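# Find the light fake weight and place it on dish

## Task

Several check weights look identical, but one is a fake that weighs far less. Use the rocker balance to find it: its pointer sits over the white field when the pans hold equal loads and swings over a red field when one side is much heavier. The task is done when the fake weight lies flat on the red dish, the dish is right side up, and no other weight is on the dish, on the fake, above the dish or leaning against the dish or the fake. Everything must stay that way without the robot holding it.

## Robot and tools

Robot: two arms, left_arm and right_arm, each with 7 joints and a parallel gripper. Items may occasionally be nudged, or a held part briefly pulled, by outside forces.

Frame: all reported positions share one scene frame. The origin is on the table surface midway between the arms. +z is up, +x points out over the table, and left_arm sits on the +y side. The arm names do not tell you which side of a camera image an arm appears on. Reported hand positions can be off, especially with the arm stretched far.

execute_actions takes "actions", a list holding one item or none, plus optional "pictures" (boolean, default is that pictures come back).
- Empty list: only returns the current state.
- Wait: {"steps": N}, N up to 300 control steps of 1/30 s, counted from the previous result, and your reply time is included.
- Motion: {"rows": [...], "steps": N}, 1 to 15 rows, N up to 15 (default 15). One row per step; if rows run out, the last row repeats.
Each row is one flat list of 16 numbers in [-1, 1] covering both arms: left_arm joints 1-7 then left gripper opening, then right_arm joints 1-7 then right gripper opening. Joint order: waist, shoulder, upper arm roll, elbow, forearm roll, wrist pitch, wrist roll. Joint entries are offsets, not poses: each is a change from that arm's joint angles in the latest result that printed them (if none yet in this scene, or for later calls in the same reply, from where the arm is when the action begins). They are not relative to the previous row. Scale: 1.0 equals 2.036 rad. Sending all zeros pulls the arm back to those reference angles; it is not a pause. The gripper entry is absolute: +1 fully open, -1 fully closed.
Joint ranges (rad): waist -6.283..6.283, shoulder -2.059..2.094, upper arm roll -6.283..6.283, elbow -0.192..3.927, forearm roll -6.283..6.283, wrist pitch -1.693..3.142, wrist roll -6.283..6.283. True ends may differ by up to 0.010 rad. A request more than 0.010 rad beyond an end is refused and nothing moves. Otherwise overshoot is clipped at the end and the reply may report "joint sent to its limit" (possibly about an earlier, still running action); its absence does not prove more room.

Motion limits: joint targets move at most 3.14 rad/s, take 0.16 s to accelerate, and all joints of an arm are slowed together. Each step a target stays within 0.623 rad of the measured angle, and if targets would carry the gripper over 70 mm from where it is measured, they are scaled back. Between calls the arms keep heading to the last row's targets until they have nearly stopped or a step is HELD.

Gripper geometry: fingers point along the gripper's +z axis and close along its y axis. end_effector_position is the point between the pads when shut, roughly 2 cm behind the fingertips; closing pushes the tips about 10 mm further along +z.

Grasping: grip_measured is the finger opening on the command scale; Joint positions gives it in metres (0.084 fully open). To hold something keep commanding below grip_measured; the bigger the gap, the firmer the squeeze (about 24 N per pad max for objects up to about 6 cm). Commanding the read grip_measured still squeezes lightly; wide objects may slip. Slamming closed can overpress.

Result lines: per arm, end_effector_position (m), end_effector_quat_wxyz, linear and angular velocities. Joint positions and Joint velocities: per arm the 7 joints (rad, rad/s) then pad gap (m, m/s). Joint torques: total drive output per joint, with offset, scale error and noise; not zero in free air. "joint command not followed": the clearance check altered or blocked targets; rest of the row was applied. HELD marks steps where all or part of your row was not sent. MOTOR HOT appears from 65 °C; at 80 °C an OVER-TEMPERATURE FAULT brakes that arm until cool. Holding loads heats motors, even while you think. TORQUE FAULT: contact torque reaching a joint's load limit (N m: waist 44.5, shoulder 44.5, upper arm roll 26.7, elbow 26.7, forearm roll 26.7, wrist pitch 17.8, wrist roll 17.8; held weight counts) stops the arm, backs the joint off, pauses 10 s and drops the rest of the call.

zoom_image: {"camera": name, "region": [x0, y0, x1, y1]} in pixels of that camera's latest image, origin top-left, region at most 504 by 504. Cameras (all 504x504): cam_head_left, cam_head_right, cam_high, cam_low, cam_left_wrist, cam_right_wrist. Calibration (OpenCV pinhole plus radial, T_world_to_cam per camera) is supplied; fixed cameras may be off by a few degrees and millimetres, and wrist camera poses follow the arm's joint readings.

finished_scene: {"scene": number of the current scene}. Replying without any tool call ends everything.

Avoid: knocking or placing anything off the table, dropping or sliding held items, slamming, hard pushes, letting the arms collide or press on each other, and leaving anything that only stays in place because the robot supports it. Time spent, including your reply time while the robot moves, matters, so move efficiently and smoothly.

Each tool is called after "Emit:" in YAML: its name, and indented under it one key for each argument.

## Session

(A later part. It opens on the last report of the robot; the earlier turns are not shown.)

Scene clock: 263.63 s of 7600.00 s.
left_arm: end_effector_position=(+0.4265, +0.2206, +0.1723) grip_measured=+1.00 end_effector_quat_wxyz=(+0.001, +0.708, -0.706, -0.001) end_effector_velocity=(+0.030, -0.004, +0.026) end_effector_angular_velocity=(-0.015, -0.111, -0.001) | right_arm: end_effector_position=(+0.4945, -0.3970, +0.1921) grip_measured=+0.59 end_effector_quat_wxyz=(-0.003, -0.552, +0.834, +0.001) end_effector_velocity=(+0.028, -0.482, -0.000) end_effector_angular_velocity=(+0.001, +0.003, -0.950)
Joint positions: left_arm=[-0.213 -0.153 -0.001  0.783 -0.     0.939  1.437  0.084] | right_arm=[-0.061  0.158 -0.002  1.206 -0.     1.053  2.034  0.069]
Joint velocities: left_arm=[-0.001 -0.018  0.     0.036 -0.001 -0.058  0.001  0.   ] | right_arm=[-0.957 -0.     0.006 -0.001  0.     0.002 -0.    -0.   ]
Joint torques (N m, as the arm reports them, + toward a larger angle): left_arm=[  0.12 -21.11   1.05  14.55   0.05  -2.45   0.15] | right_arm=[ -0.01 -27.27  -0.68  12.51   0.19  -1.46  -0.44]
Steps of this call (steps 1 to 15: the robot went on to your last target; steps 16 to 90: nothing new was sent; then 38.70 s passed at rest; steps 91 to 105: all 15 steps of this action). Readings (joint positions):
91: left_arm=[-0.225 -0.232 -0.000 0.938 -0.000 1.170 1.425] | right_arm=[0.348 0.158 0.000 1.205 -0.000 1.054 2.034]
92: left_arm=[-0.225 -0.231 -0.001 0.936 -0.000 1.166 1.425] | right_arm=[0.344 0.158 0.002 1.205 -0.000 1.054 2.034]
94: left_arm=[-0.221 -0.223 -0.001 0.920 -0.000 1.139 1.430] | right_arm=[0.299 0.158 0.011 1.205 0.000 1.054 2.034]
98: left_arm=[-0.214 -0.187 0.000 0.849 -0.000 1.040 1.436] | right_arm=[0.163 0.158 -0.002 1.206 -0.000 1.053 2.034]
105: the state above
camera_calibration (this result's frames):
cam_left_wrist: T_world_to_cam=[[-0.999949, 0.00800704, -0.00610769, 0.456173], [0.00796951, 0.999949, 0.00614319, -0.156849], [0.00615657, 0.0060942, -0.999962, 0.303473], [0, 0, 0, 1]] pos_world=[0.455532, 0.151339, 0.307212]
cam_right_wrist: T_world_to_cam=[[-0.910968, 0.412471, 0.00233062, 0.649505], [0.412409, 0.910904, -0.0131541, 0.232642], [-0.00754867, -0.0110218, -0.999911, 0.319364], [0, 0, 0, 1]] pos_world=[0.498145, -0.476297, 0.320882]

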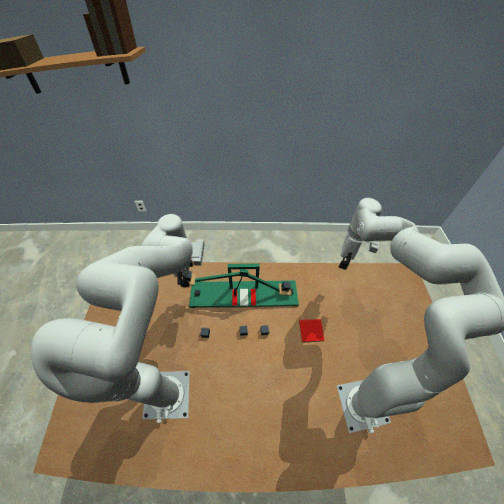

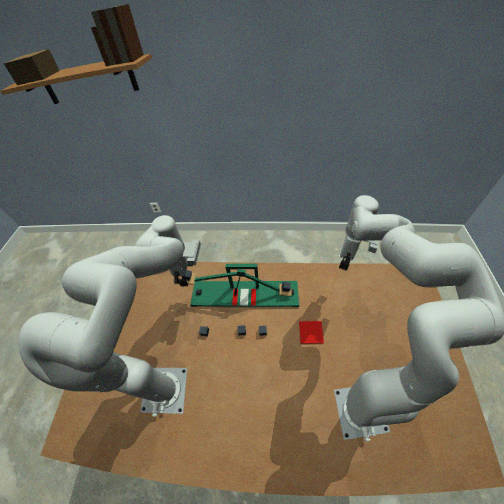

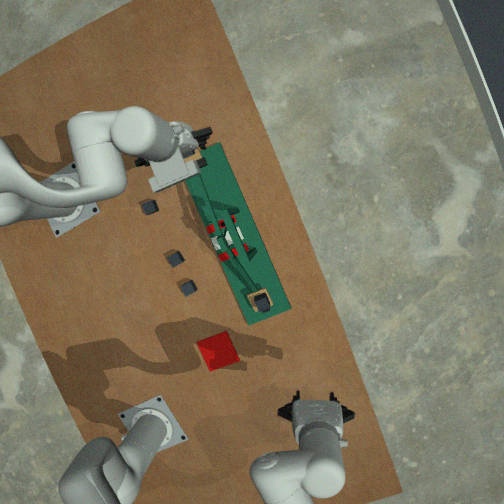

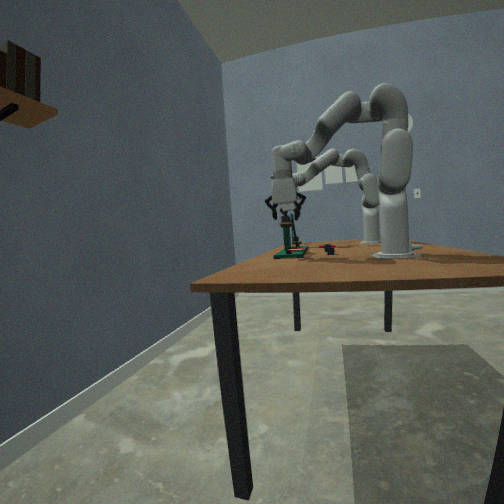

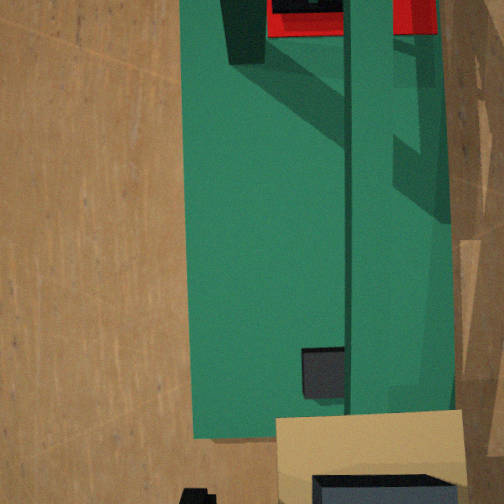

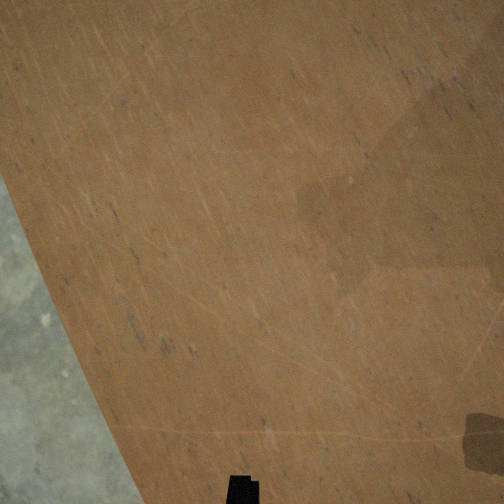

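Emit:
execute_actions:
  actions:
    - {"rows":[[0,0.001,0,-0.002,0,-0.004,0,0.8, -0.1,0,0,0,0,0,0,0.6],[0,0.003,0,-0.0043,0,-0.009,0,0.6, -0.215,0,0,0,0,0,0,0.6],[0,0.003,0,-0.0043,0,-0.009,0,0.4, -0.215,0,0,0,0,0,0,0.6],[0,0.003,0,-0.0043,0,-0.009,0,0.2, -0.215,0,0,0,0,0,0,0.6],[0,0.003,0,-0.0043,0,-0.009,0,0.05, -0.215,0,0,0,0,0,0,0.6],[0,0.003,0,-0.0043,0,-0.009,0,-0.1, -0.215,0,0,0,0,0,0,0.6],[0,0.003,0,-0.0043,0,-0.009,0,-0.2, -0.215,0,0,0,0,0,0,0.6],[0,0.003,0,-0.0043,0,-0.009,0,-0.3, -0.215,0,0,0,0,0,0,0.6],[0,0.003,0,-0.0043,0,-0.009,0,-0.4, -0.215,0,0,0,0,0,0,0.6],[0,0.003,0,-0.0043,0,-0.009,0,-0.5, -0.215,0,0,0,0,0,0,0.6],[0,0.003,0,-0.0043,0,-0.009,0,-0.6, -0.215,0,0,0,0,0,0,0.6],[0,0.003,0,-0.0043,0,-0.009,0,-0.7, -0.215,0,0,0,0,0,0,0.6]],"steps":15}

Emit:
zoom_image:
  camera: "cam_low"
  region: [240,170,340,270]

Scene clock: 278.20 s of 7600.00 s.
left_arm: end_effector_position=(+0.4271, +0.2205, +0.1678) grip_measured=-0.33 end_effector_quat_wxyz=(-0.000, +0.708, -0.706, +0.000) end_effector_velocity=(+0.000, +0.000, -0.000) end_effector_angular_velocity=(+0.001, -0.000, -0.002) | right_arm: end_effector_position=(+0.4600, -0.6141, +0.1921) grip_measured=+0.59 end_effector_quat_wxyz=(-0.002, -0.358, +0.934, +0.002) end_effector_velocity=(+0.010, +0.025, -0.001) end_effector_angular_velocity=(+0.007, -0.000, +0.051)
Joint positions: left_arm=[-0.213 -0.147 -0.001  0.774 -0.     0.921  1.437  0.03 ] | right_arm=[-0.498  0.158 -0.001  1.206 -0.     1.053  2.034  0.069]
Joint velocities: left_arm=[ 0.001  0.    -0.     0.     0.001 -0.     0.001 -0.   ] | right_arm=[ 0.022  0.001  0.031 -0.     0.002  0.001  0.     0.   ]
Joint torques (N m, as the arm reports them, + toward a larger angle): left_arm=[ -0.03 -20.56   0.93  14.63   0.46  -2.6    0.2 ] | right_arm=[ -1.48 -27.18  -2.98  12.58  -0.06  -1.52  -0.41]
Steps of this call (steps 1 to 30: the robot went on to your last target; steps 31 to 90: nothing new was sent; then 11.07 s passed at rest; steps 91 to 105: all 15 steps of this action). Readings (joint positions):
91: left_arm=[-0.213 -0.154 -0.001 0.783 -0.000 0.936 1.437] | right_arm=[-0.499 0.158 0.000 1.205 -0.000 1.054 2.034]
92: left_arm=[-0.213 -0.153 -0.001 0.782 -0.000 0.935 1.437] | right_arm=[-0.494 0.158 -0.001 1.205 -0.000 1.054 2.034]
94: left_arm=[-0.213 -0.150 -0.001 0.778 -0.000 0.927 1.437] | right_arm=[-0.463 0.158 -0.006 1.205 -0.001 1.053 2.034]
98: left_arm=[-0.213 -0.147 -0.001 0.774 -0.000 0.922 1.437] | right_arm=[-0.484 0.158 0.005 1.206 0.000 1.053 2.034]
105: the state above
camera_calibration (this result's frames):
cam_left_wrist: T_world_to_cam=[[-0.99992, 0.00797811, -0.00976663, 0.457378], [0.00792273, 0.999952, 0.00569633, -0.156663], [0.00981161, 0.0056185, -0.999936, 0.297549], [0, 0, 0, 1]] pos_world=[0.455664, 0.151335, 0.302889]
cam_right_wrist: T_world_to_cam=[[-0.651282, 0.758832, 0.00246407, 0.800771], [0.758749, 0.651254, -0.0129917, 0.125862], [-0.0114633, -0.00659167, -0.999913, 0.321223], [0, 0, 0, 1]] pos_world=[0.429713, -0.687501, 0.320857]

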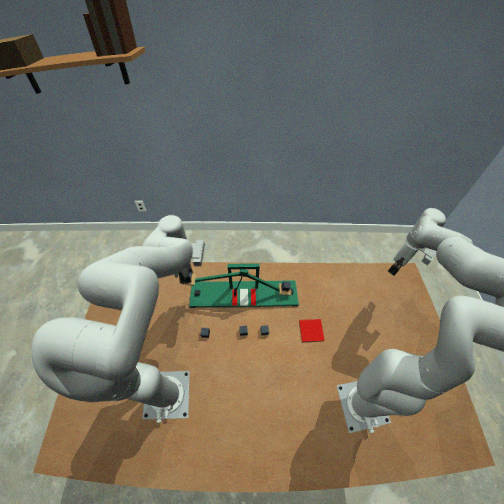

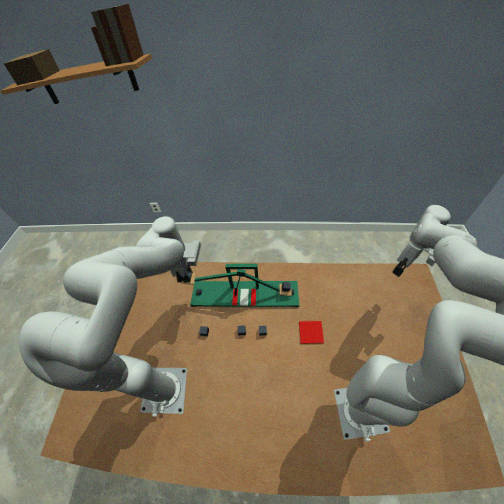

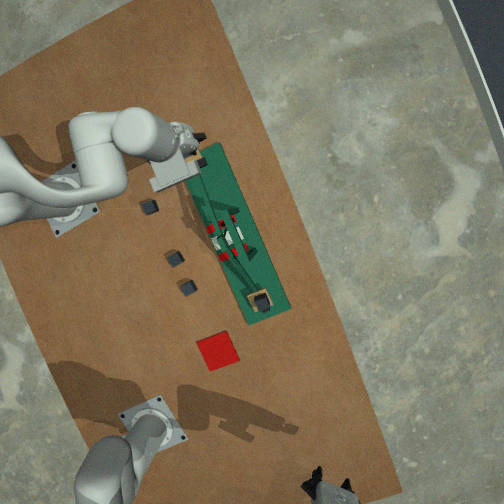

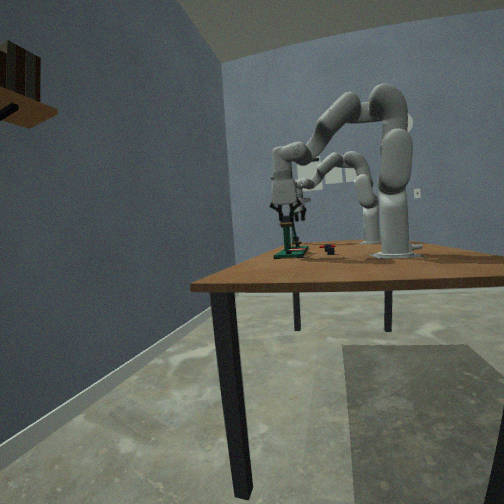

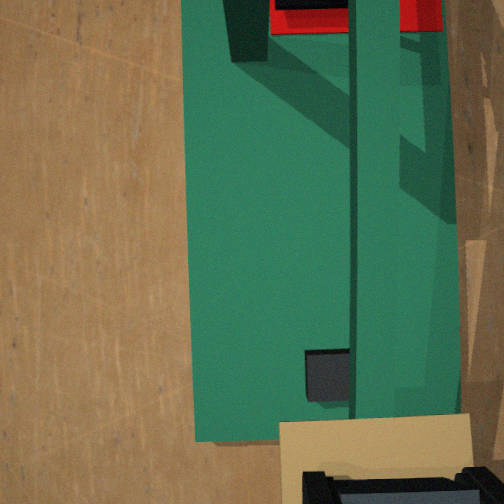

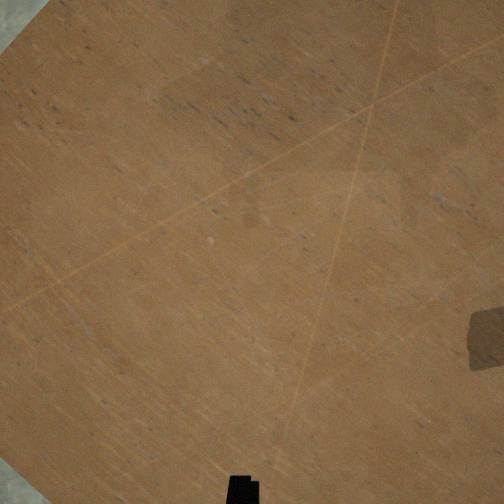

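Region (240, 170, 340, 270) of cam_low's 504x504 image, scaled by 5.040, with more detail than that image has.

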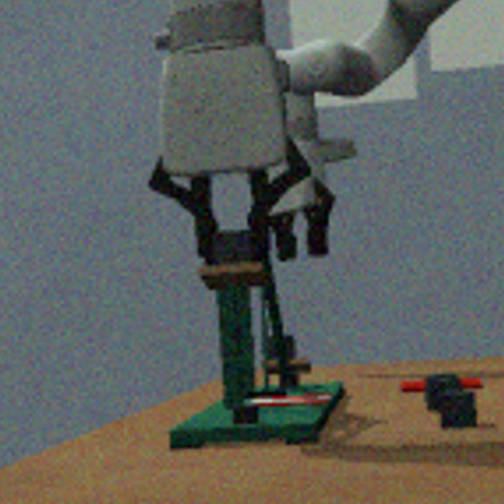

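Emit:
execute_actions:
  actions:
    - {"rows":[[0,-0.004,0,0.008,0,0.012,0,-0.7, 0,0,0,0,0,0,0,0.6],[0,-0.01,0,0.02,0,0.03,0,-0.7, 0,0,0,0,0,0,0,0.6],[0,-0.018,0,0.035,0,0.053,0,-0.7, 0,0,0,0,0,0,0,0.6],[0,-0.026,0,0.05,0,0.076,0,-0.7, 0,0,0,0,0,0,0,0.6],[0,-0.034,0,0.066,0,0.1,0,-0.7, 0,0,0,0,0,0,0,0.6],[0,-0.042,0,0.08,0,0.122,0,-0.7, 0,0,0,0,0,0,0,0.6],[0,-0.042,0,0.08,0,0.122,0,-0.7, 0,0,0,0,0,0,0,0.6],[-0.02,-0.042,0,0.08,0,0.122,-0.03,-0.7, 0,0,0,0,0,0,0,0.6],[-0.05,-0.042,0,0.08,0,0.122,-0.07,-0.7, 0,0,0,0,0,0,0,0.6],[-0.09,-0.042,0,0.08,0,0.122,-0.13,-0.7, 0,0,0,0,0,0,0,0.6],[-0.13,-0.042,0,0.08,0,0.122,-0.185,-0.7, 0,0,0,0,0,0,0,0.6],[-0.17,-0.042,0,0.08,0,0.122,-0.24,-0.7, 0,0,0,0,0,0,0,0.6],[-0.21,-0.042,0,0.08,0,0.122,-0.3,-0.7, 0,0,0,0,0,0,0,0.6],[-0.25,-0.042,0,0.08,0,0.122,-0.355,-0.7, 0,0,0,0,0,0,0,0.6],[-0.29,-0.042,0,0.08,0,0.122,-0.41,-0.7, 0,0,0,0,0,0,0,0.6]],"steps":15}
  pictures: false

Emit:
execute_actions:
  actions:
    - {"steps":12}

Scene clock: 303.80 s of 7600.00 s.
left_arm: end_effector_position=(+0.4117, +0.1492, +0.2489) grip_measured=-0.33 end_effector_quat_wxyz=(-0.000, +0.734, -0.679, +0.000) end_effector_velocity=(-0.152, -0.442, -0.014) end_effector_angular_velocity=(+0.020, +0.038, +0.350) | right_arm: end_effector_position=(+0.4600, -0.6141, +0.1921) grip_measured=+0.59 end_effector_quat_wxyz=(-0.002, -0.358, +0.934, +0.002) end_effector_velocity=(-0.000, -0.000, -0.000) end_effector_angular_velocity=(+0.001, -0.000, -0.001)
Joint positions: left_arm=[-0.392 -0.231 -0.003  0.934 -0.001  1.164  1.183  0.03 ] | right_arm=[-0.498  0.158 -0.001  1.206 -0.     1.053  2.034  0.069]
Joint velocities: left_arm=[-1.096  0.012 -0.056 -0.02  -0.005  0.01  -1.498 -0.   ] | right_arm=[ 0.001 -0.    -0.001 -0.     0.001 -0.     0.    -0.   ]
Joint torques (N m, as the arm reports them, + toward a larger angle): left_arm=[  2.37 -22.76   5.97  17.38   0.34  -2.87   0.2 ] | right_arm=[ -0.41 -26.93  -0.83  12.55   0.17  -1.63  -0.44]
Steps of this call (steps 1 to 15: the robot went on to your last target; steps 16 to 90: nothing new was sent; then 22.10 s passed at rest; steps 91 to 105: all 15 steps of this action). Readings (joint positions):
91: left_arm=[-0.213 -0.147 -0.001 0.774 -0.000 0.921 1.437] | right_arm=[-0.498 0.158 -0.002 1.206 -0.000 1.053 2.034]
92: left_arm=[-0.213 -0.148 -0.001 0.776 -0.000 0.926 1.437] | right_arm=[-0.498 0.158 -0.001 1.206 -0.000 1.053 2.034]
94: left_arm=[-0.213 -0.158 -0.001 0.794 -0.000 0.961 1.437] | right_arm=[-0.498 0.158 -0.001 1.206 -0.000 1.053 2.034]
98: left_arm=[-0.213 -0.208 -0.001 0.892 -0.000 1.099 1.437] | right_arm=[-0.498 0.158 -0.001 1.206 -0.000 1.053 2.034]
105: the state above

Scene clock: 304.20 s of 7600.00 s.
left_arm: end_effector_position=(+0.3319, +0.0078, +0.2504) grip_measured=-0.33 end_effector_quat_wxyz=(-0.000, +0.784, -0.621, +0.000) end_effector_velocity=(-0.097, -0.111, +0.003) end_effector_angular_velocity=(+0.002, -0.006, +0.076) | right_arm: end_effector_position=(+0.4600, -0.6141, +0.1921) grip_measured=+0.59 end_effector_quat_wxyz=(-0.002, -0.358, +0.934, +0.002) end_effector_velocity=(-0.000, +0.001, -0.000) end_effector_angular_velocity=(+0.001, +0.001, +0.001)
Joint positions: left_arm=[-0.791 -0.233 -0.006  0.937 -0.001  1.169  0.626  0.03 ] | right_arm=[-0.498  0.158 -0.001  1.206 -0.     1.053  2.034  0.069]
Joint velocities: left_arm=[-0.325 -0.006 -0.038  0.004 -0.003  0.007 -0.436 -0.   ] | right_arm=[ 0.    -0.     0.001 -0.     0.001  0.001  0.    -0.   ]
Joint torques (N m, as the arm reports them, + toward a larger angle): left_arm=[  7.87 -18.84  11.11  15.76   0.96  -2.79   0.54] | right_arm=[ -0.88 -26.97  -0.79  12.59  -0.08  -1.49  -0.47]
Steps of this call (steps 1 to 12: the robot went on to your last target). Readings (joint positions):
1: left_arm=[-0.428 -0.231 -0.003 0.934 -0.001 1.165 1.133] | right_arm=[-0.498 0.158 -0.001 1.206 -0.000 1.053 2.034]
2: left_arm=[-0.464 -0.232 -0.003 0.934 -0.001 1.165 1.083] | right_arm=[-0.498 0.158 -0.001 1.206 -0.000 1.053 2.034]
4: left_arm=[-0.537 -0.232 -0.002 0.935 -0.001 1.166 0.980] | right_arm=[-0.498 0.158 -0.001 1.206 -0.000 1.053 2.034]
8: left_arm=[-0.683 -0.232 -0.002 0.935 -0.001 1.168 0.774] | right_arm=[-0.498 0.158 -0.001 1.206 -0.000 1.053 2.034]
12: the state above
camera_calibration (this result's frames):
cam_left_wrist: T_world_to_cam=[[-0.975987, -0.217601, -0.00995523, 0.358546], [-0.217666, 0.976005, 0.00599856, 0.131256], [0.00841106, 0.00802144, -0.999932, 0.382699], [0, 0, 0, 1]] pos_world=[0.375287, -0.0531558, 0.385456]
cam_right_wrist: T_world_to_cam=[[-0.651281, 0.758832, 0.00246402, 0.800771], [0.75875, 0.651253, -0.0129919, 0.125861], [-0.0114634, -0.00659181, -0.999913, 0.321223], [0, 0, 0, 1]] pos_world=[0.429712, -0.687501, 0.320857]

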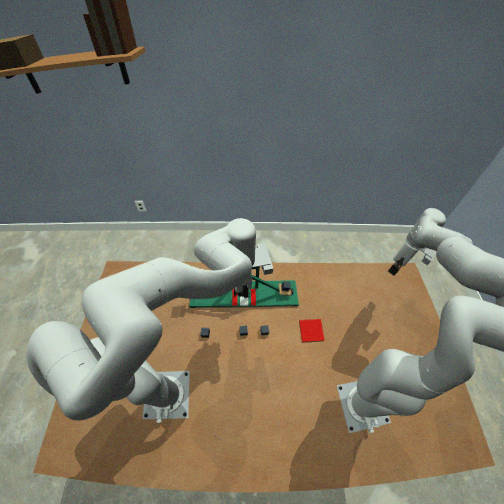

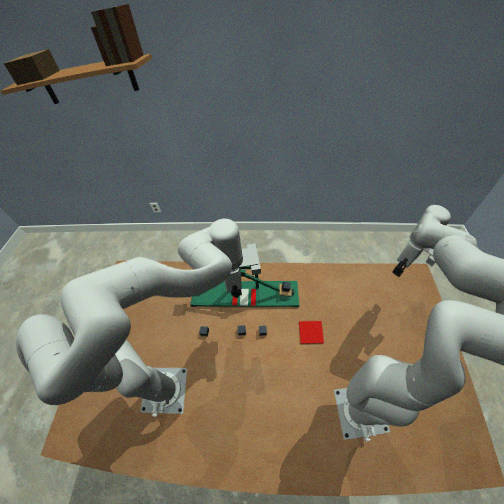

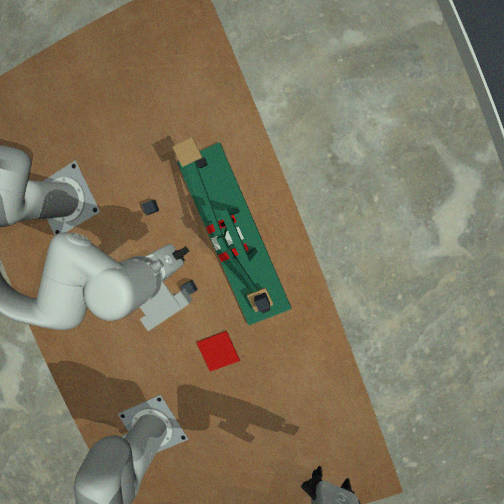

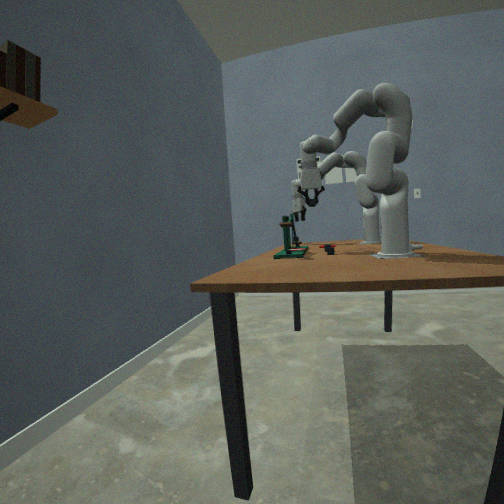

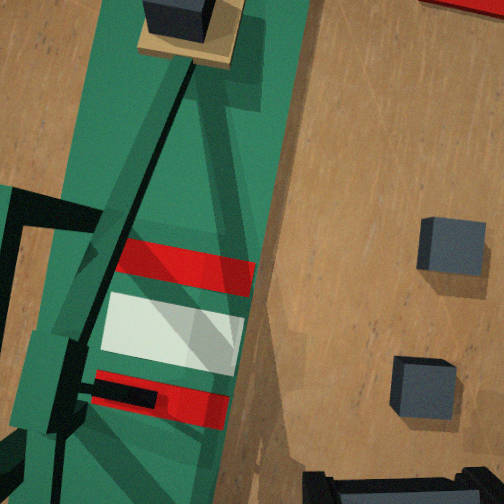

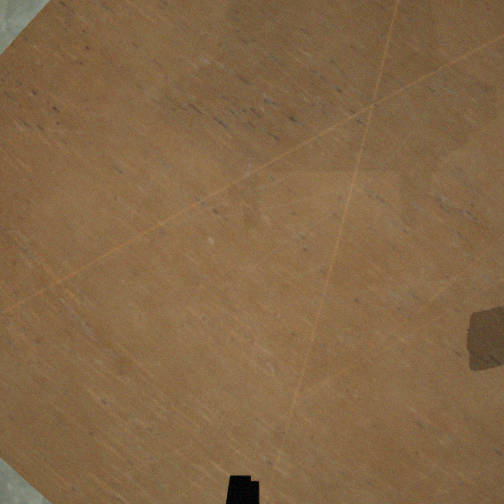

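Emit:
execute_actions:
  actions:
    - {"rows":[[-0.04,0,0.003,0,0,0,-0.06,-0.7, 0,0,0,0,0,0,0,0.6],[-0.07,0.01,0.003,0.008,0,-0.01,-0.1,-0.7, 0,0,0,0,0,0,0,0.6],[-0.1,0.03,0.003,0.02,0,-0.03,-0.145,-0.7, 0,0,0,0,0,0,0,0.6],[-0.13,0.055,0.003,0.033,0,-0.055,-0.19,-0.7, 0,0,0,0,0,0,0,0.6],[-0.16,0.08,0.003,0.045,0,-0.082,-0.23,-0.7, 0,0,0,0,0,0,0,0.6],[-0.19,0.105,0.003,0.057,0,-0.11,-0.27,-0.7, 0,0,0,0,0,0,0,0.6],[-0.213,0.13,0.003,0.068,0,-0.137,-0.3075,-0.7, 0,0,0,0,0,0,0,0.6],[-0.213,0.155,0.003,0.078,0,-0.165,-0.3075,-0.7, 0,0,0,0,0,0,0,0.6],[-0.213,0.18,0.003,0.086,0,-0.19,-0.3075,-0.7, 0,0,0,0,0,0,0,0.6],[-0.213,0.205,0.003,0.093,0,-0.215,-0.3075,-0.7, 0,0,0,0,0,0,0,0.6],[-0.213,0.23,0.003,0.099,0,-0.24,-0.3075,-0.7, 0,0,0,0,0,0,0,0.6],[-0.213,0.255,0.003,0.103,0,-0.265,-0.3075,-0.7, 0,0,0,0,0,0,0,0.6],[-0.213,0.27,0.003,0.105,0,-0.281,-0.3075,-0.7, 0,0,0,0,0,0,0,0.6],[-0.213,0.2817,0.003,0.1067,0,-0.2924,-0.3075,-0.7, 0,0,0,0,0,0,0,0.6]],"steps":15}
  pictures: false

Emit:
execute_actions:
  actions:
    - {"steps":12}

Emit:
zoom_image:
  camera: "cam_low"
  region: [270,170,370,270]

Emit:
zoom_image:
  camera: "cam_head_right"
  region: [250,270,370,380]

Scene clock: 322.60 s of 7600.00 s.
left_arm: end_effector_position=(+0.2857, -0.1690, +0.2009) grip_measured=-0.33 end_effector_quat_wxyz=(+0.032, +0.825, -0.560, +0.066) end_effector_velocity=(-0.012, -0.369, -0.301) end_effector_angular_velocity=(-0.341, -0.098, +0.213) | right_arm: end_effector_position=(+0.4600, -0.6141, +0.1921) grip_measured=+0.59 end_effector_quat_wxyz=(-0.002, -0.358, +0.934, +0.002) end_effector_velocity=(-0.001, -0.000, -0.000) end_effector_angular_velocity=(+0.000, +0.002, -0.000)
Joint positions: left_arm=[-1.12   0.062 -0.003  1.068 -0.001  0.861  0.154  0.03 ] | right_arm=[-0.498  0.158 -0.001  1.206 -0.     1.053  2.034  0.069]
Joint velocities: left_arm=[-0.408  1.116  0.022  0.329  0.001 -1.131 -0.605 -0.   ] | right_arm=[ 0.    -0.    -0.001  0.    -0.     0.002 -0.     0.   ]
Joint torques (N m, as the arm reports them, + toward a larger angle): left_arm=[  0.37 -27.26   1.31  14.64  -0.04  -3.03  -0.15] | right_arm=[ -0.26 -27.13  -0.96  12.43   0.13  -1.62  -0.59]
Steps of this call (steps 1 to 30: the robot went on to your last target; steps 31 to 90: nothing new was sent; then 14.90 s passed at rest; steps 91 to 105: all 15 steps of this action). Readings (joint positions):
91: left_arm=[-0.804 -0.233 -0.001 0.937 -0.000 1.169 0.602] | right_arm=[-0.498 0.158 -0.001 1.206 -0.000 1.053 2.034]
92: left_arm=[-0.807 -0.233 0.000 0.937 -0.000 1.169 0.595] | right_arm=[-0.498 0.158 -0.001 1.206 -0.000 1.053 2.034]
94: left_arm=[-0.843 -0.231 0.006 0.940 -0.000 1.167 0.539] | right_arm=[-0.498 0.158 -0.001 1.206 -0.000 1.053 2.034]
98: left_arm=[-0.976 -0.164 -0.003 0.981 -0.001 1.096 0.359] | right_arm=[-0.498 0.158 -0.001 1.206 -0.000 1.053 2.034]
105: the state above

Scene clock: 323.00 s of 7600.00 s.
left_arm: end_effector_position=(+0.2683, -0.2562, +0.1209) grip_measured=-0.33 end_effector_quat_wxyz=(+0.064, +0.835, -0.536, +0.100) end_effector_velocity=(+0.057, -0.022, +0.056) end_effector_angular_velocity=(-0.129, -0.073, +0.085) | right_arm: end_effector_position=(+0.4600, -0.6141, +0.1921) grip_measured=+0.59 end_effector_quat_wxyz=(-0.002, -0.358, +0.934, +0.002) end_effector_velocity=(-0.000, -0.000, -0.000) end_effector_angular_velocity=(+0.000, +0.001, -0.001)
Joint positions: left_arm=[-1.224  0.338 -0.     1.153 -0.001  0.576  0.001  0.03 ] | right_arm=[-0.498  0.158 -0.001  1.206 -0.     1.053  2.034  0.069]
Joint velocities: left_arm=[ 0.021 -0.031  0.051  0.072 -0.    -0.045 -0.016 -0.   ] | right_arm=[-0.001  0.     0.     0.    -0.     0.001  0.    -0.   ]
Joint torques (N m, as the arm reports them, + toward a larger angle): left_arm=[  0.5  -34.59   0.02  13.95   0.28  -3.18   0.05] | right_arm=[ -0.76 -26.98  -0.92  12.65   0.16  -1.63  -0.43]
Steps of this call (steps 1 to 12: the robot went on to your last target). Readings (joint positions):
1: left_arm=[-1.133 0.099 -0.002 1.079 -0.001 0.823 0.134] | right_arm=[-0.498 0.158 -0.001 1.206 -0.000 1.053 2.034]
2: left_arm=[-1.147 0.136 -0.001 1.090 -0.001 0.785 0.113] | right_arm=[-0.498 0.158 -0.001 1.206 -0.000 1.053 2.034]
4: left_arm=[-1.174 0.210 -0.000 1.113 -0.001 0.710 0.073] | right_arm=[-0.498 0.158 -0.001 1.206 -0.000 1.053 2.034]
8: left_arm=[-1.220 0.328 -0.003 1.145 -0.001 0.594 0.011] | right_arm=[-0.498 0.158 -0.001 1.206 -0.000 1.053 2.034]
12: the state above
camera_calibration (this result's frames):
cam_left_wrist: T_world_to_cam=[[-0.913068, -0.407655, -0.0111729, 0.172371], [-0.394362, 0.889609, -0.230378, 0.429788], [0.103854, -0.205944, -0.973037, 0.172197], [0, 0, 0, 1]] pos_world=[0.308995, -0.276612, 0.268494]
cam_right_wrist: T_world_to_cam=[[-0.651281, 0.758832, 0.00246421, 0.800771], [0.75875, 0.651252, -0.012992, 0.125861], [-0.0114636, -0.00659175, -0.999913, 0.321223], [0, 0, 0, 1]] pos_world=[0.429712, -0.687501, 0.320857]

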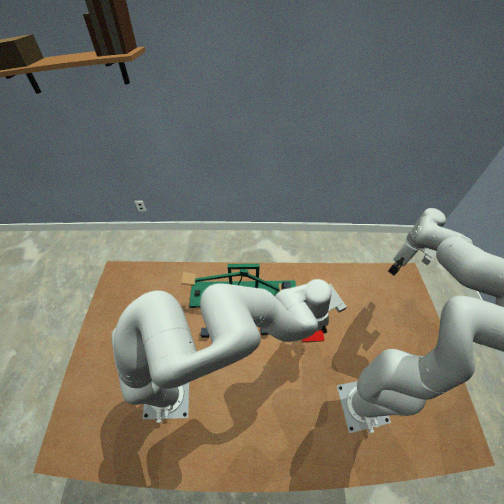

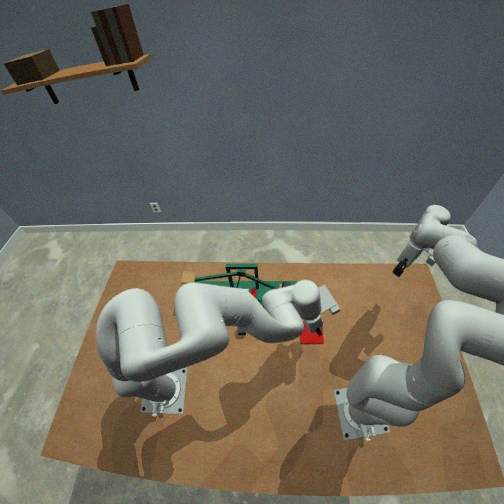

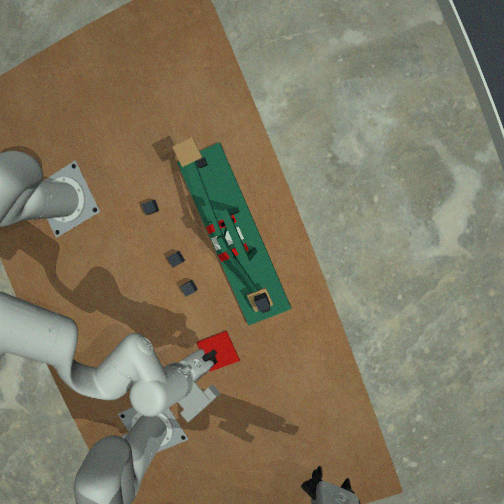

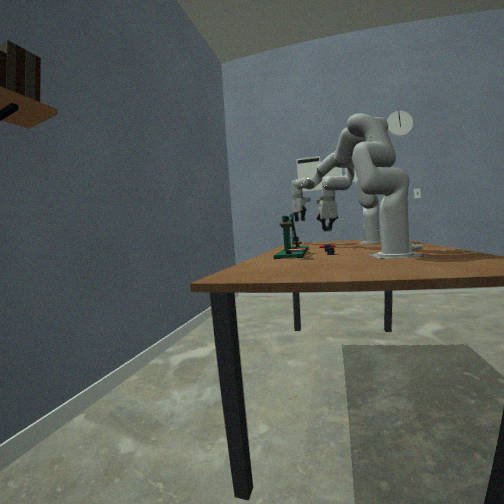

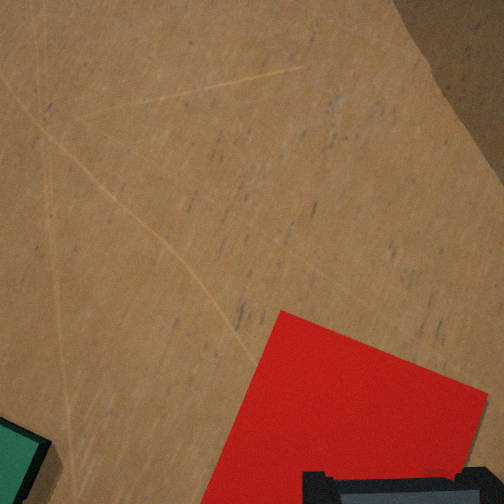

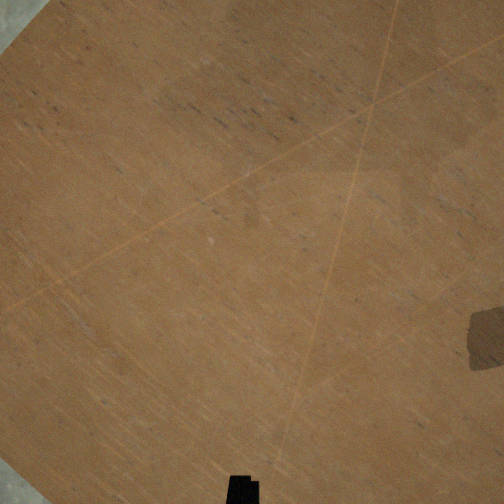

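Region (270, 170, 370, 270) of cam_low's 504x504 image, scaled by 5.040, with more detail than that image has.

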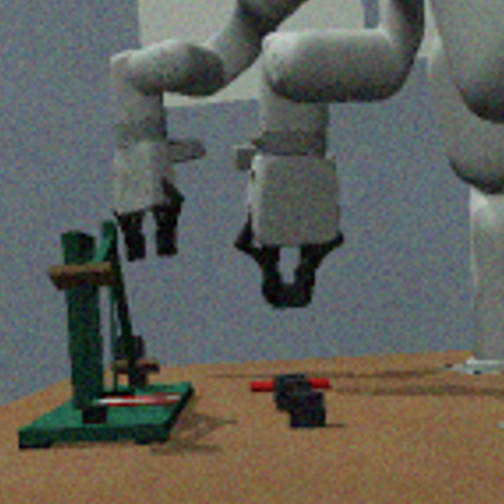

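Region (250, 270, 370, 380) of cam_head_right's 504x504 image, scaled by 4.200, with more detail than that image has; it fills the top 462 rows of this view, and the rest is white.

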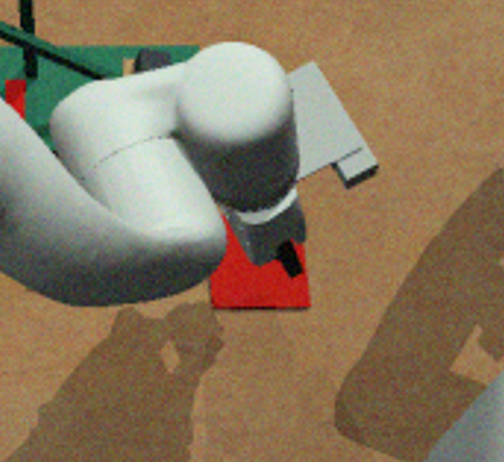

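Emit:
execute_actions:
  actions:
    - {"rows":[[0,0.006,0,-0.001,0,-0.007,0,-0.7, 0,0,0,0,0,0,0,0.6],[0,0.014,0,-0.002,0,-0.017,0,-0.7, 0,0,0,0,0,0,0,0.6],[0,0.023,0,-0.003,0,-0.028,0,-0.7, 0,0,0,0,0,0,0,0.6],[0,0.032,0,-0.005,0,-0.039,0,-0.7, 0,0,0,0,0,0,0,0.6],[0,0.041,0,-0.006,0,-0.05,0,-0.7, 0,0,0,0,0,0,0,0.6],[0,0.05,0,-0.008,0,-0.06,0,-0.7, 0,0,0,0,0,0,0,0.6],[0,0.058,0,-0.01,0,-0.07,0,-0.7, 0,0,0,0,0,0,0,0.6],[0,0.066,0,-0.0115,0,-0.079,0,-0.7, 0,0,0,0,0,0,0,0.6],[0,0.072,0,-0.0125,0,-0.086,0,-0.7, 0,0,0,0,0,0,0,0.6],[0,0.0764,0,-0.0133,0,-0.0904,0,-0.7, 0,0,0,0,0,0,0,0.6]],"steps":15}

Emit:
zoom_image:
  camera: "cam_low"
  region: [300,210,360,270]

Emit:
zoom_image:
  camera: "cam_high"
  region: [160,300,280,420]

Scene clock: 332.30 s of 7600.00 s.
left_arm: end_effector_position=(+0.2681, -0.2555, +0.0417) grip_measured=-0.33 end_effector_quat_wxyz=(+0.063, +0.836, -0.537, +0.098) end_effector_velocity=(+0.015, -0.033, +0.029) end_effector_angular_velocity=(-0.100, -0.046, -0.001) | right_arm: end_effector_position=(+0.4600, -0.6141, +0.1921) grip_measured=+0.59 end_effector_quat_wxyz=(-0.002, -0.358, +0.934, +0.002) end_effector_velocity=(+0.000, +0.000, +0.000) end_effector_angular_velocity=(-0.000, -0.001, +0.001)
Joint positions: left_arm=[-1.224  0.494 -0.     1.124 -0.001  0.396  0.001  0.03 ] | right_arm=[-0.498  0.158 -0.001  1.206 -0.     1.053  2.034  0.069]
Joint velocities: left_arm=[ 0.    -0.005 -0.001  0.046  0.    -0.059  0.     0.   ] | right_arm=[-0.     0.     0.001  0.     0.    -0.001 -0.    -0.   ]
Joint torques (N m, as the arm reports them, + toward a larger angle): left_arm=[  0.12 -41.24   0.5   14.91   0.22  -3.62   0.18] | right_arm=[ -0.53 -26.97  -0.79  12.64   0.04  -1.67  -0.32]
Steps of this call (steps 1 to 30: the robot went on to your last target; steps 31 to 90: nothing new was sent; then 5.80 s passed at rest; steps 91 to 105: all 15 steps of this action). Readings (joint positions):
91: left_arm=[-1.225 0.341 -0.000 1.154 -0.001 0.574 0.000] | right_arm=[-0.498 0.158 -0.001 1.206 -0.000 1.053 2.034]
92: left_arm=[-1.225 0.342 -0.000 1.154 -0.001 0.571 0.000] | right_arm=[-0.498 0.158 -0.001 1.206 -0.000 1.053 2.034]
94: left_arm=[-1.224 0.356 -0.000 1.153 -0.001 0.550 0.001] | right_arm=[-0.498 0.158 -0.001 1.206 -0.000 1.053 2.034]
98: left_arm=[-1.224 0.421 -0.000 1.140 -0.001 0.476 0.001] | right_arm=[-0.498 0.158 -0.001 1.206 -0.000 1.053 2.034]
105: the state above
camera_calibration (this result's frames):
cam_left_wrist: T_world_to_cam=[[-0.912997, -0.407811, -0.0112223, 0.17151], [-0.394995, 0.890517, -0.225738, 0.41101], [0.102052, -0.201666, -0.974123, 0.0968666], [0, 0, 0, 1]] pos_world=[0.30905, -0.276533, 0.189065]
cam_right_wrist: T_world_to_cam=[[-0.651281, 0.758832, 0.00246427, 0.800771], [0.75875, 0.651253, -0.0129921, 0.125862], [-0.0114637, -0.00659173, -0.999913, 0.321223], [0, 0, 0, 1]] pos_world=[0.429712, -0.687501, 0.320857]

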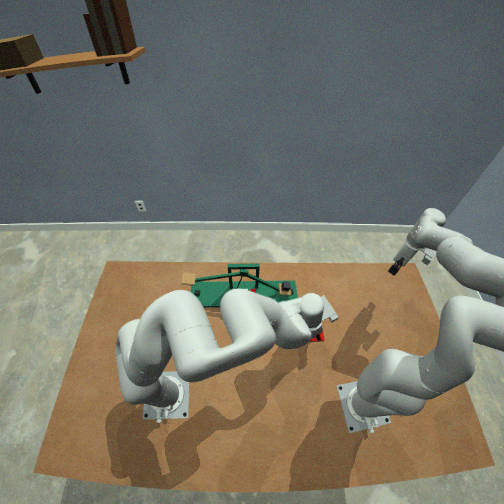

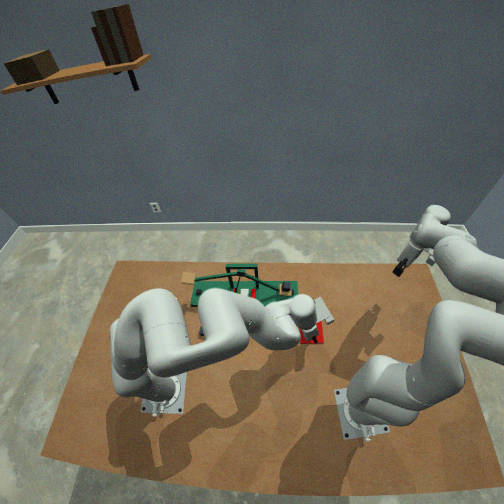

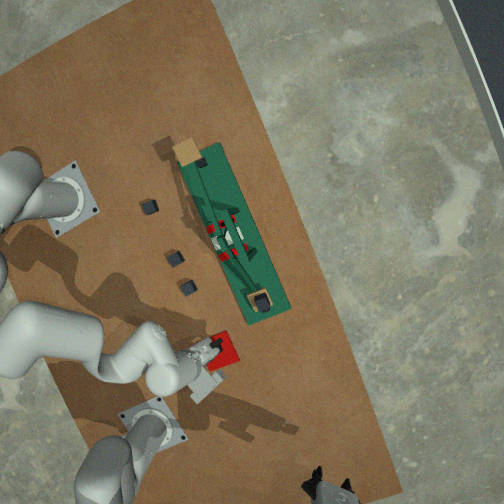

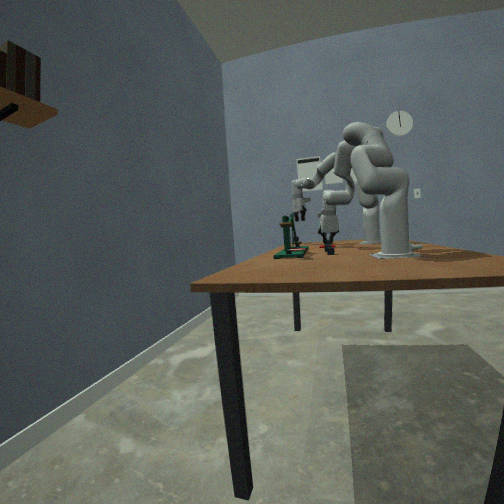

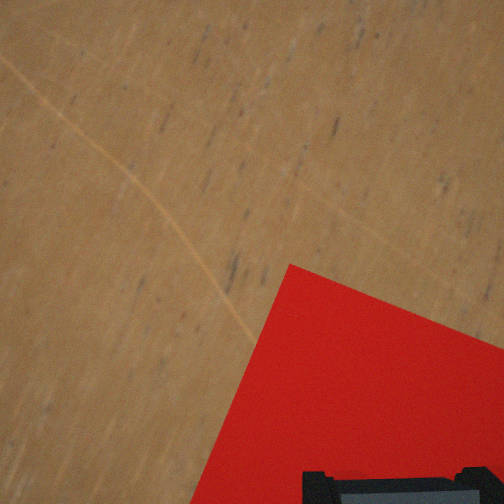

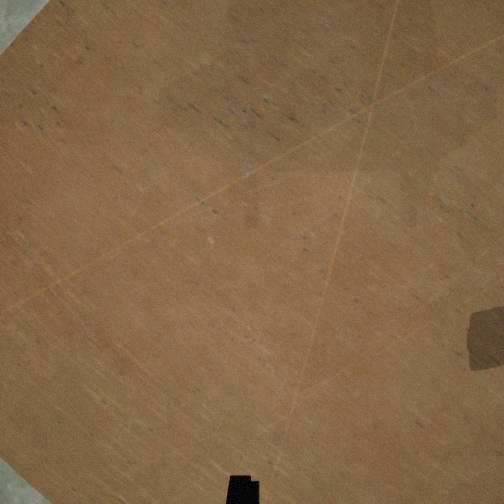

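Region (300, 210, 360, 270) of cam_low's 504x504 image, scaled by 8.400, with more detail than that image has.

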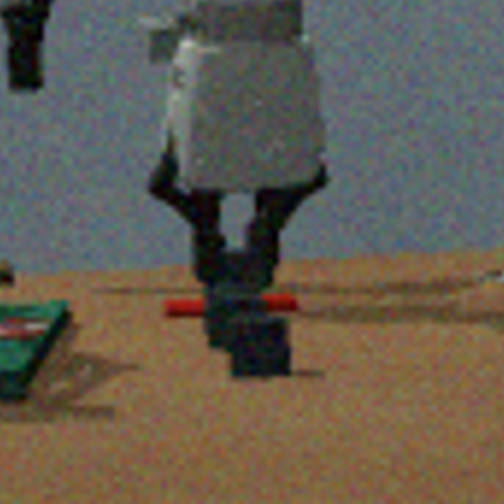

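Region (160, 300, 280, 420) of cam_high's 504x504 image, scaled by 4.200, with more detail than that image has.

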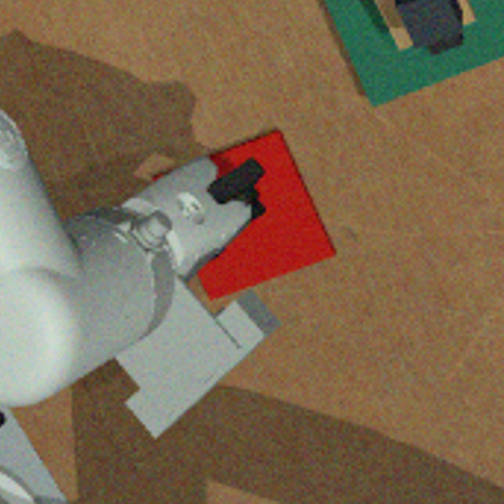

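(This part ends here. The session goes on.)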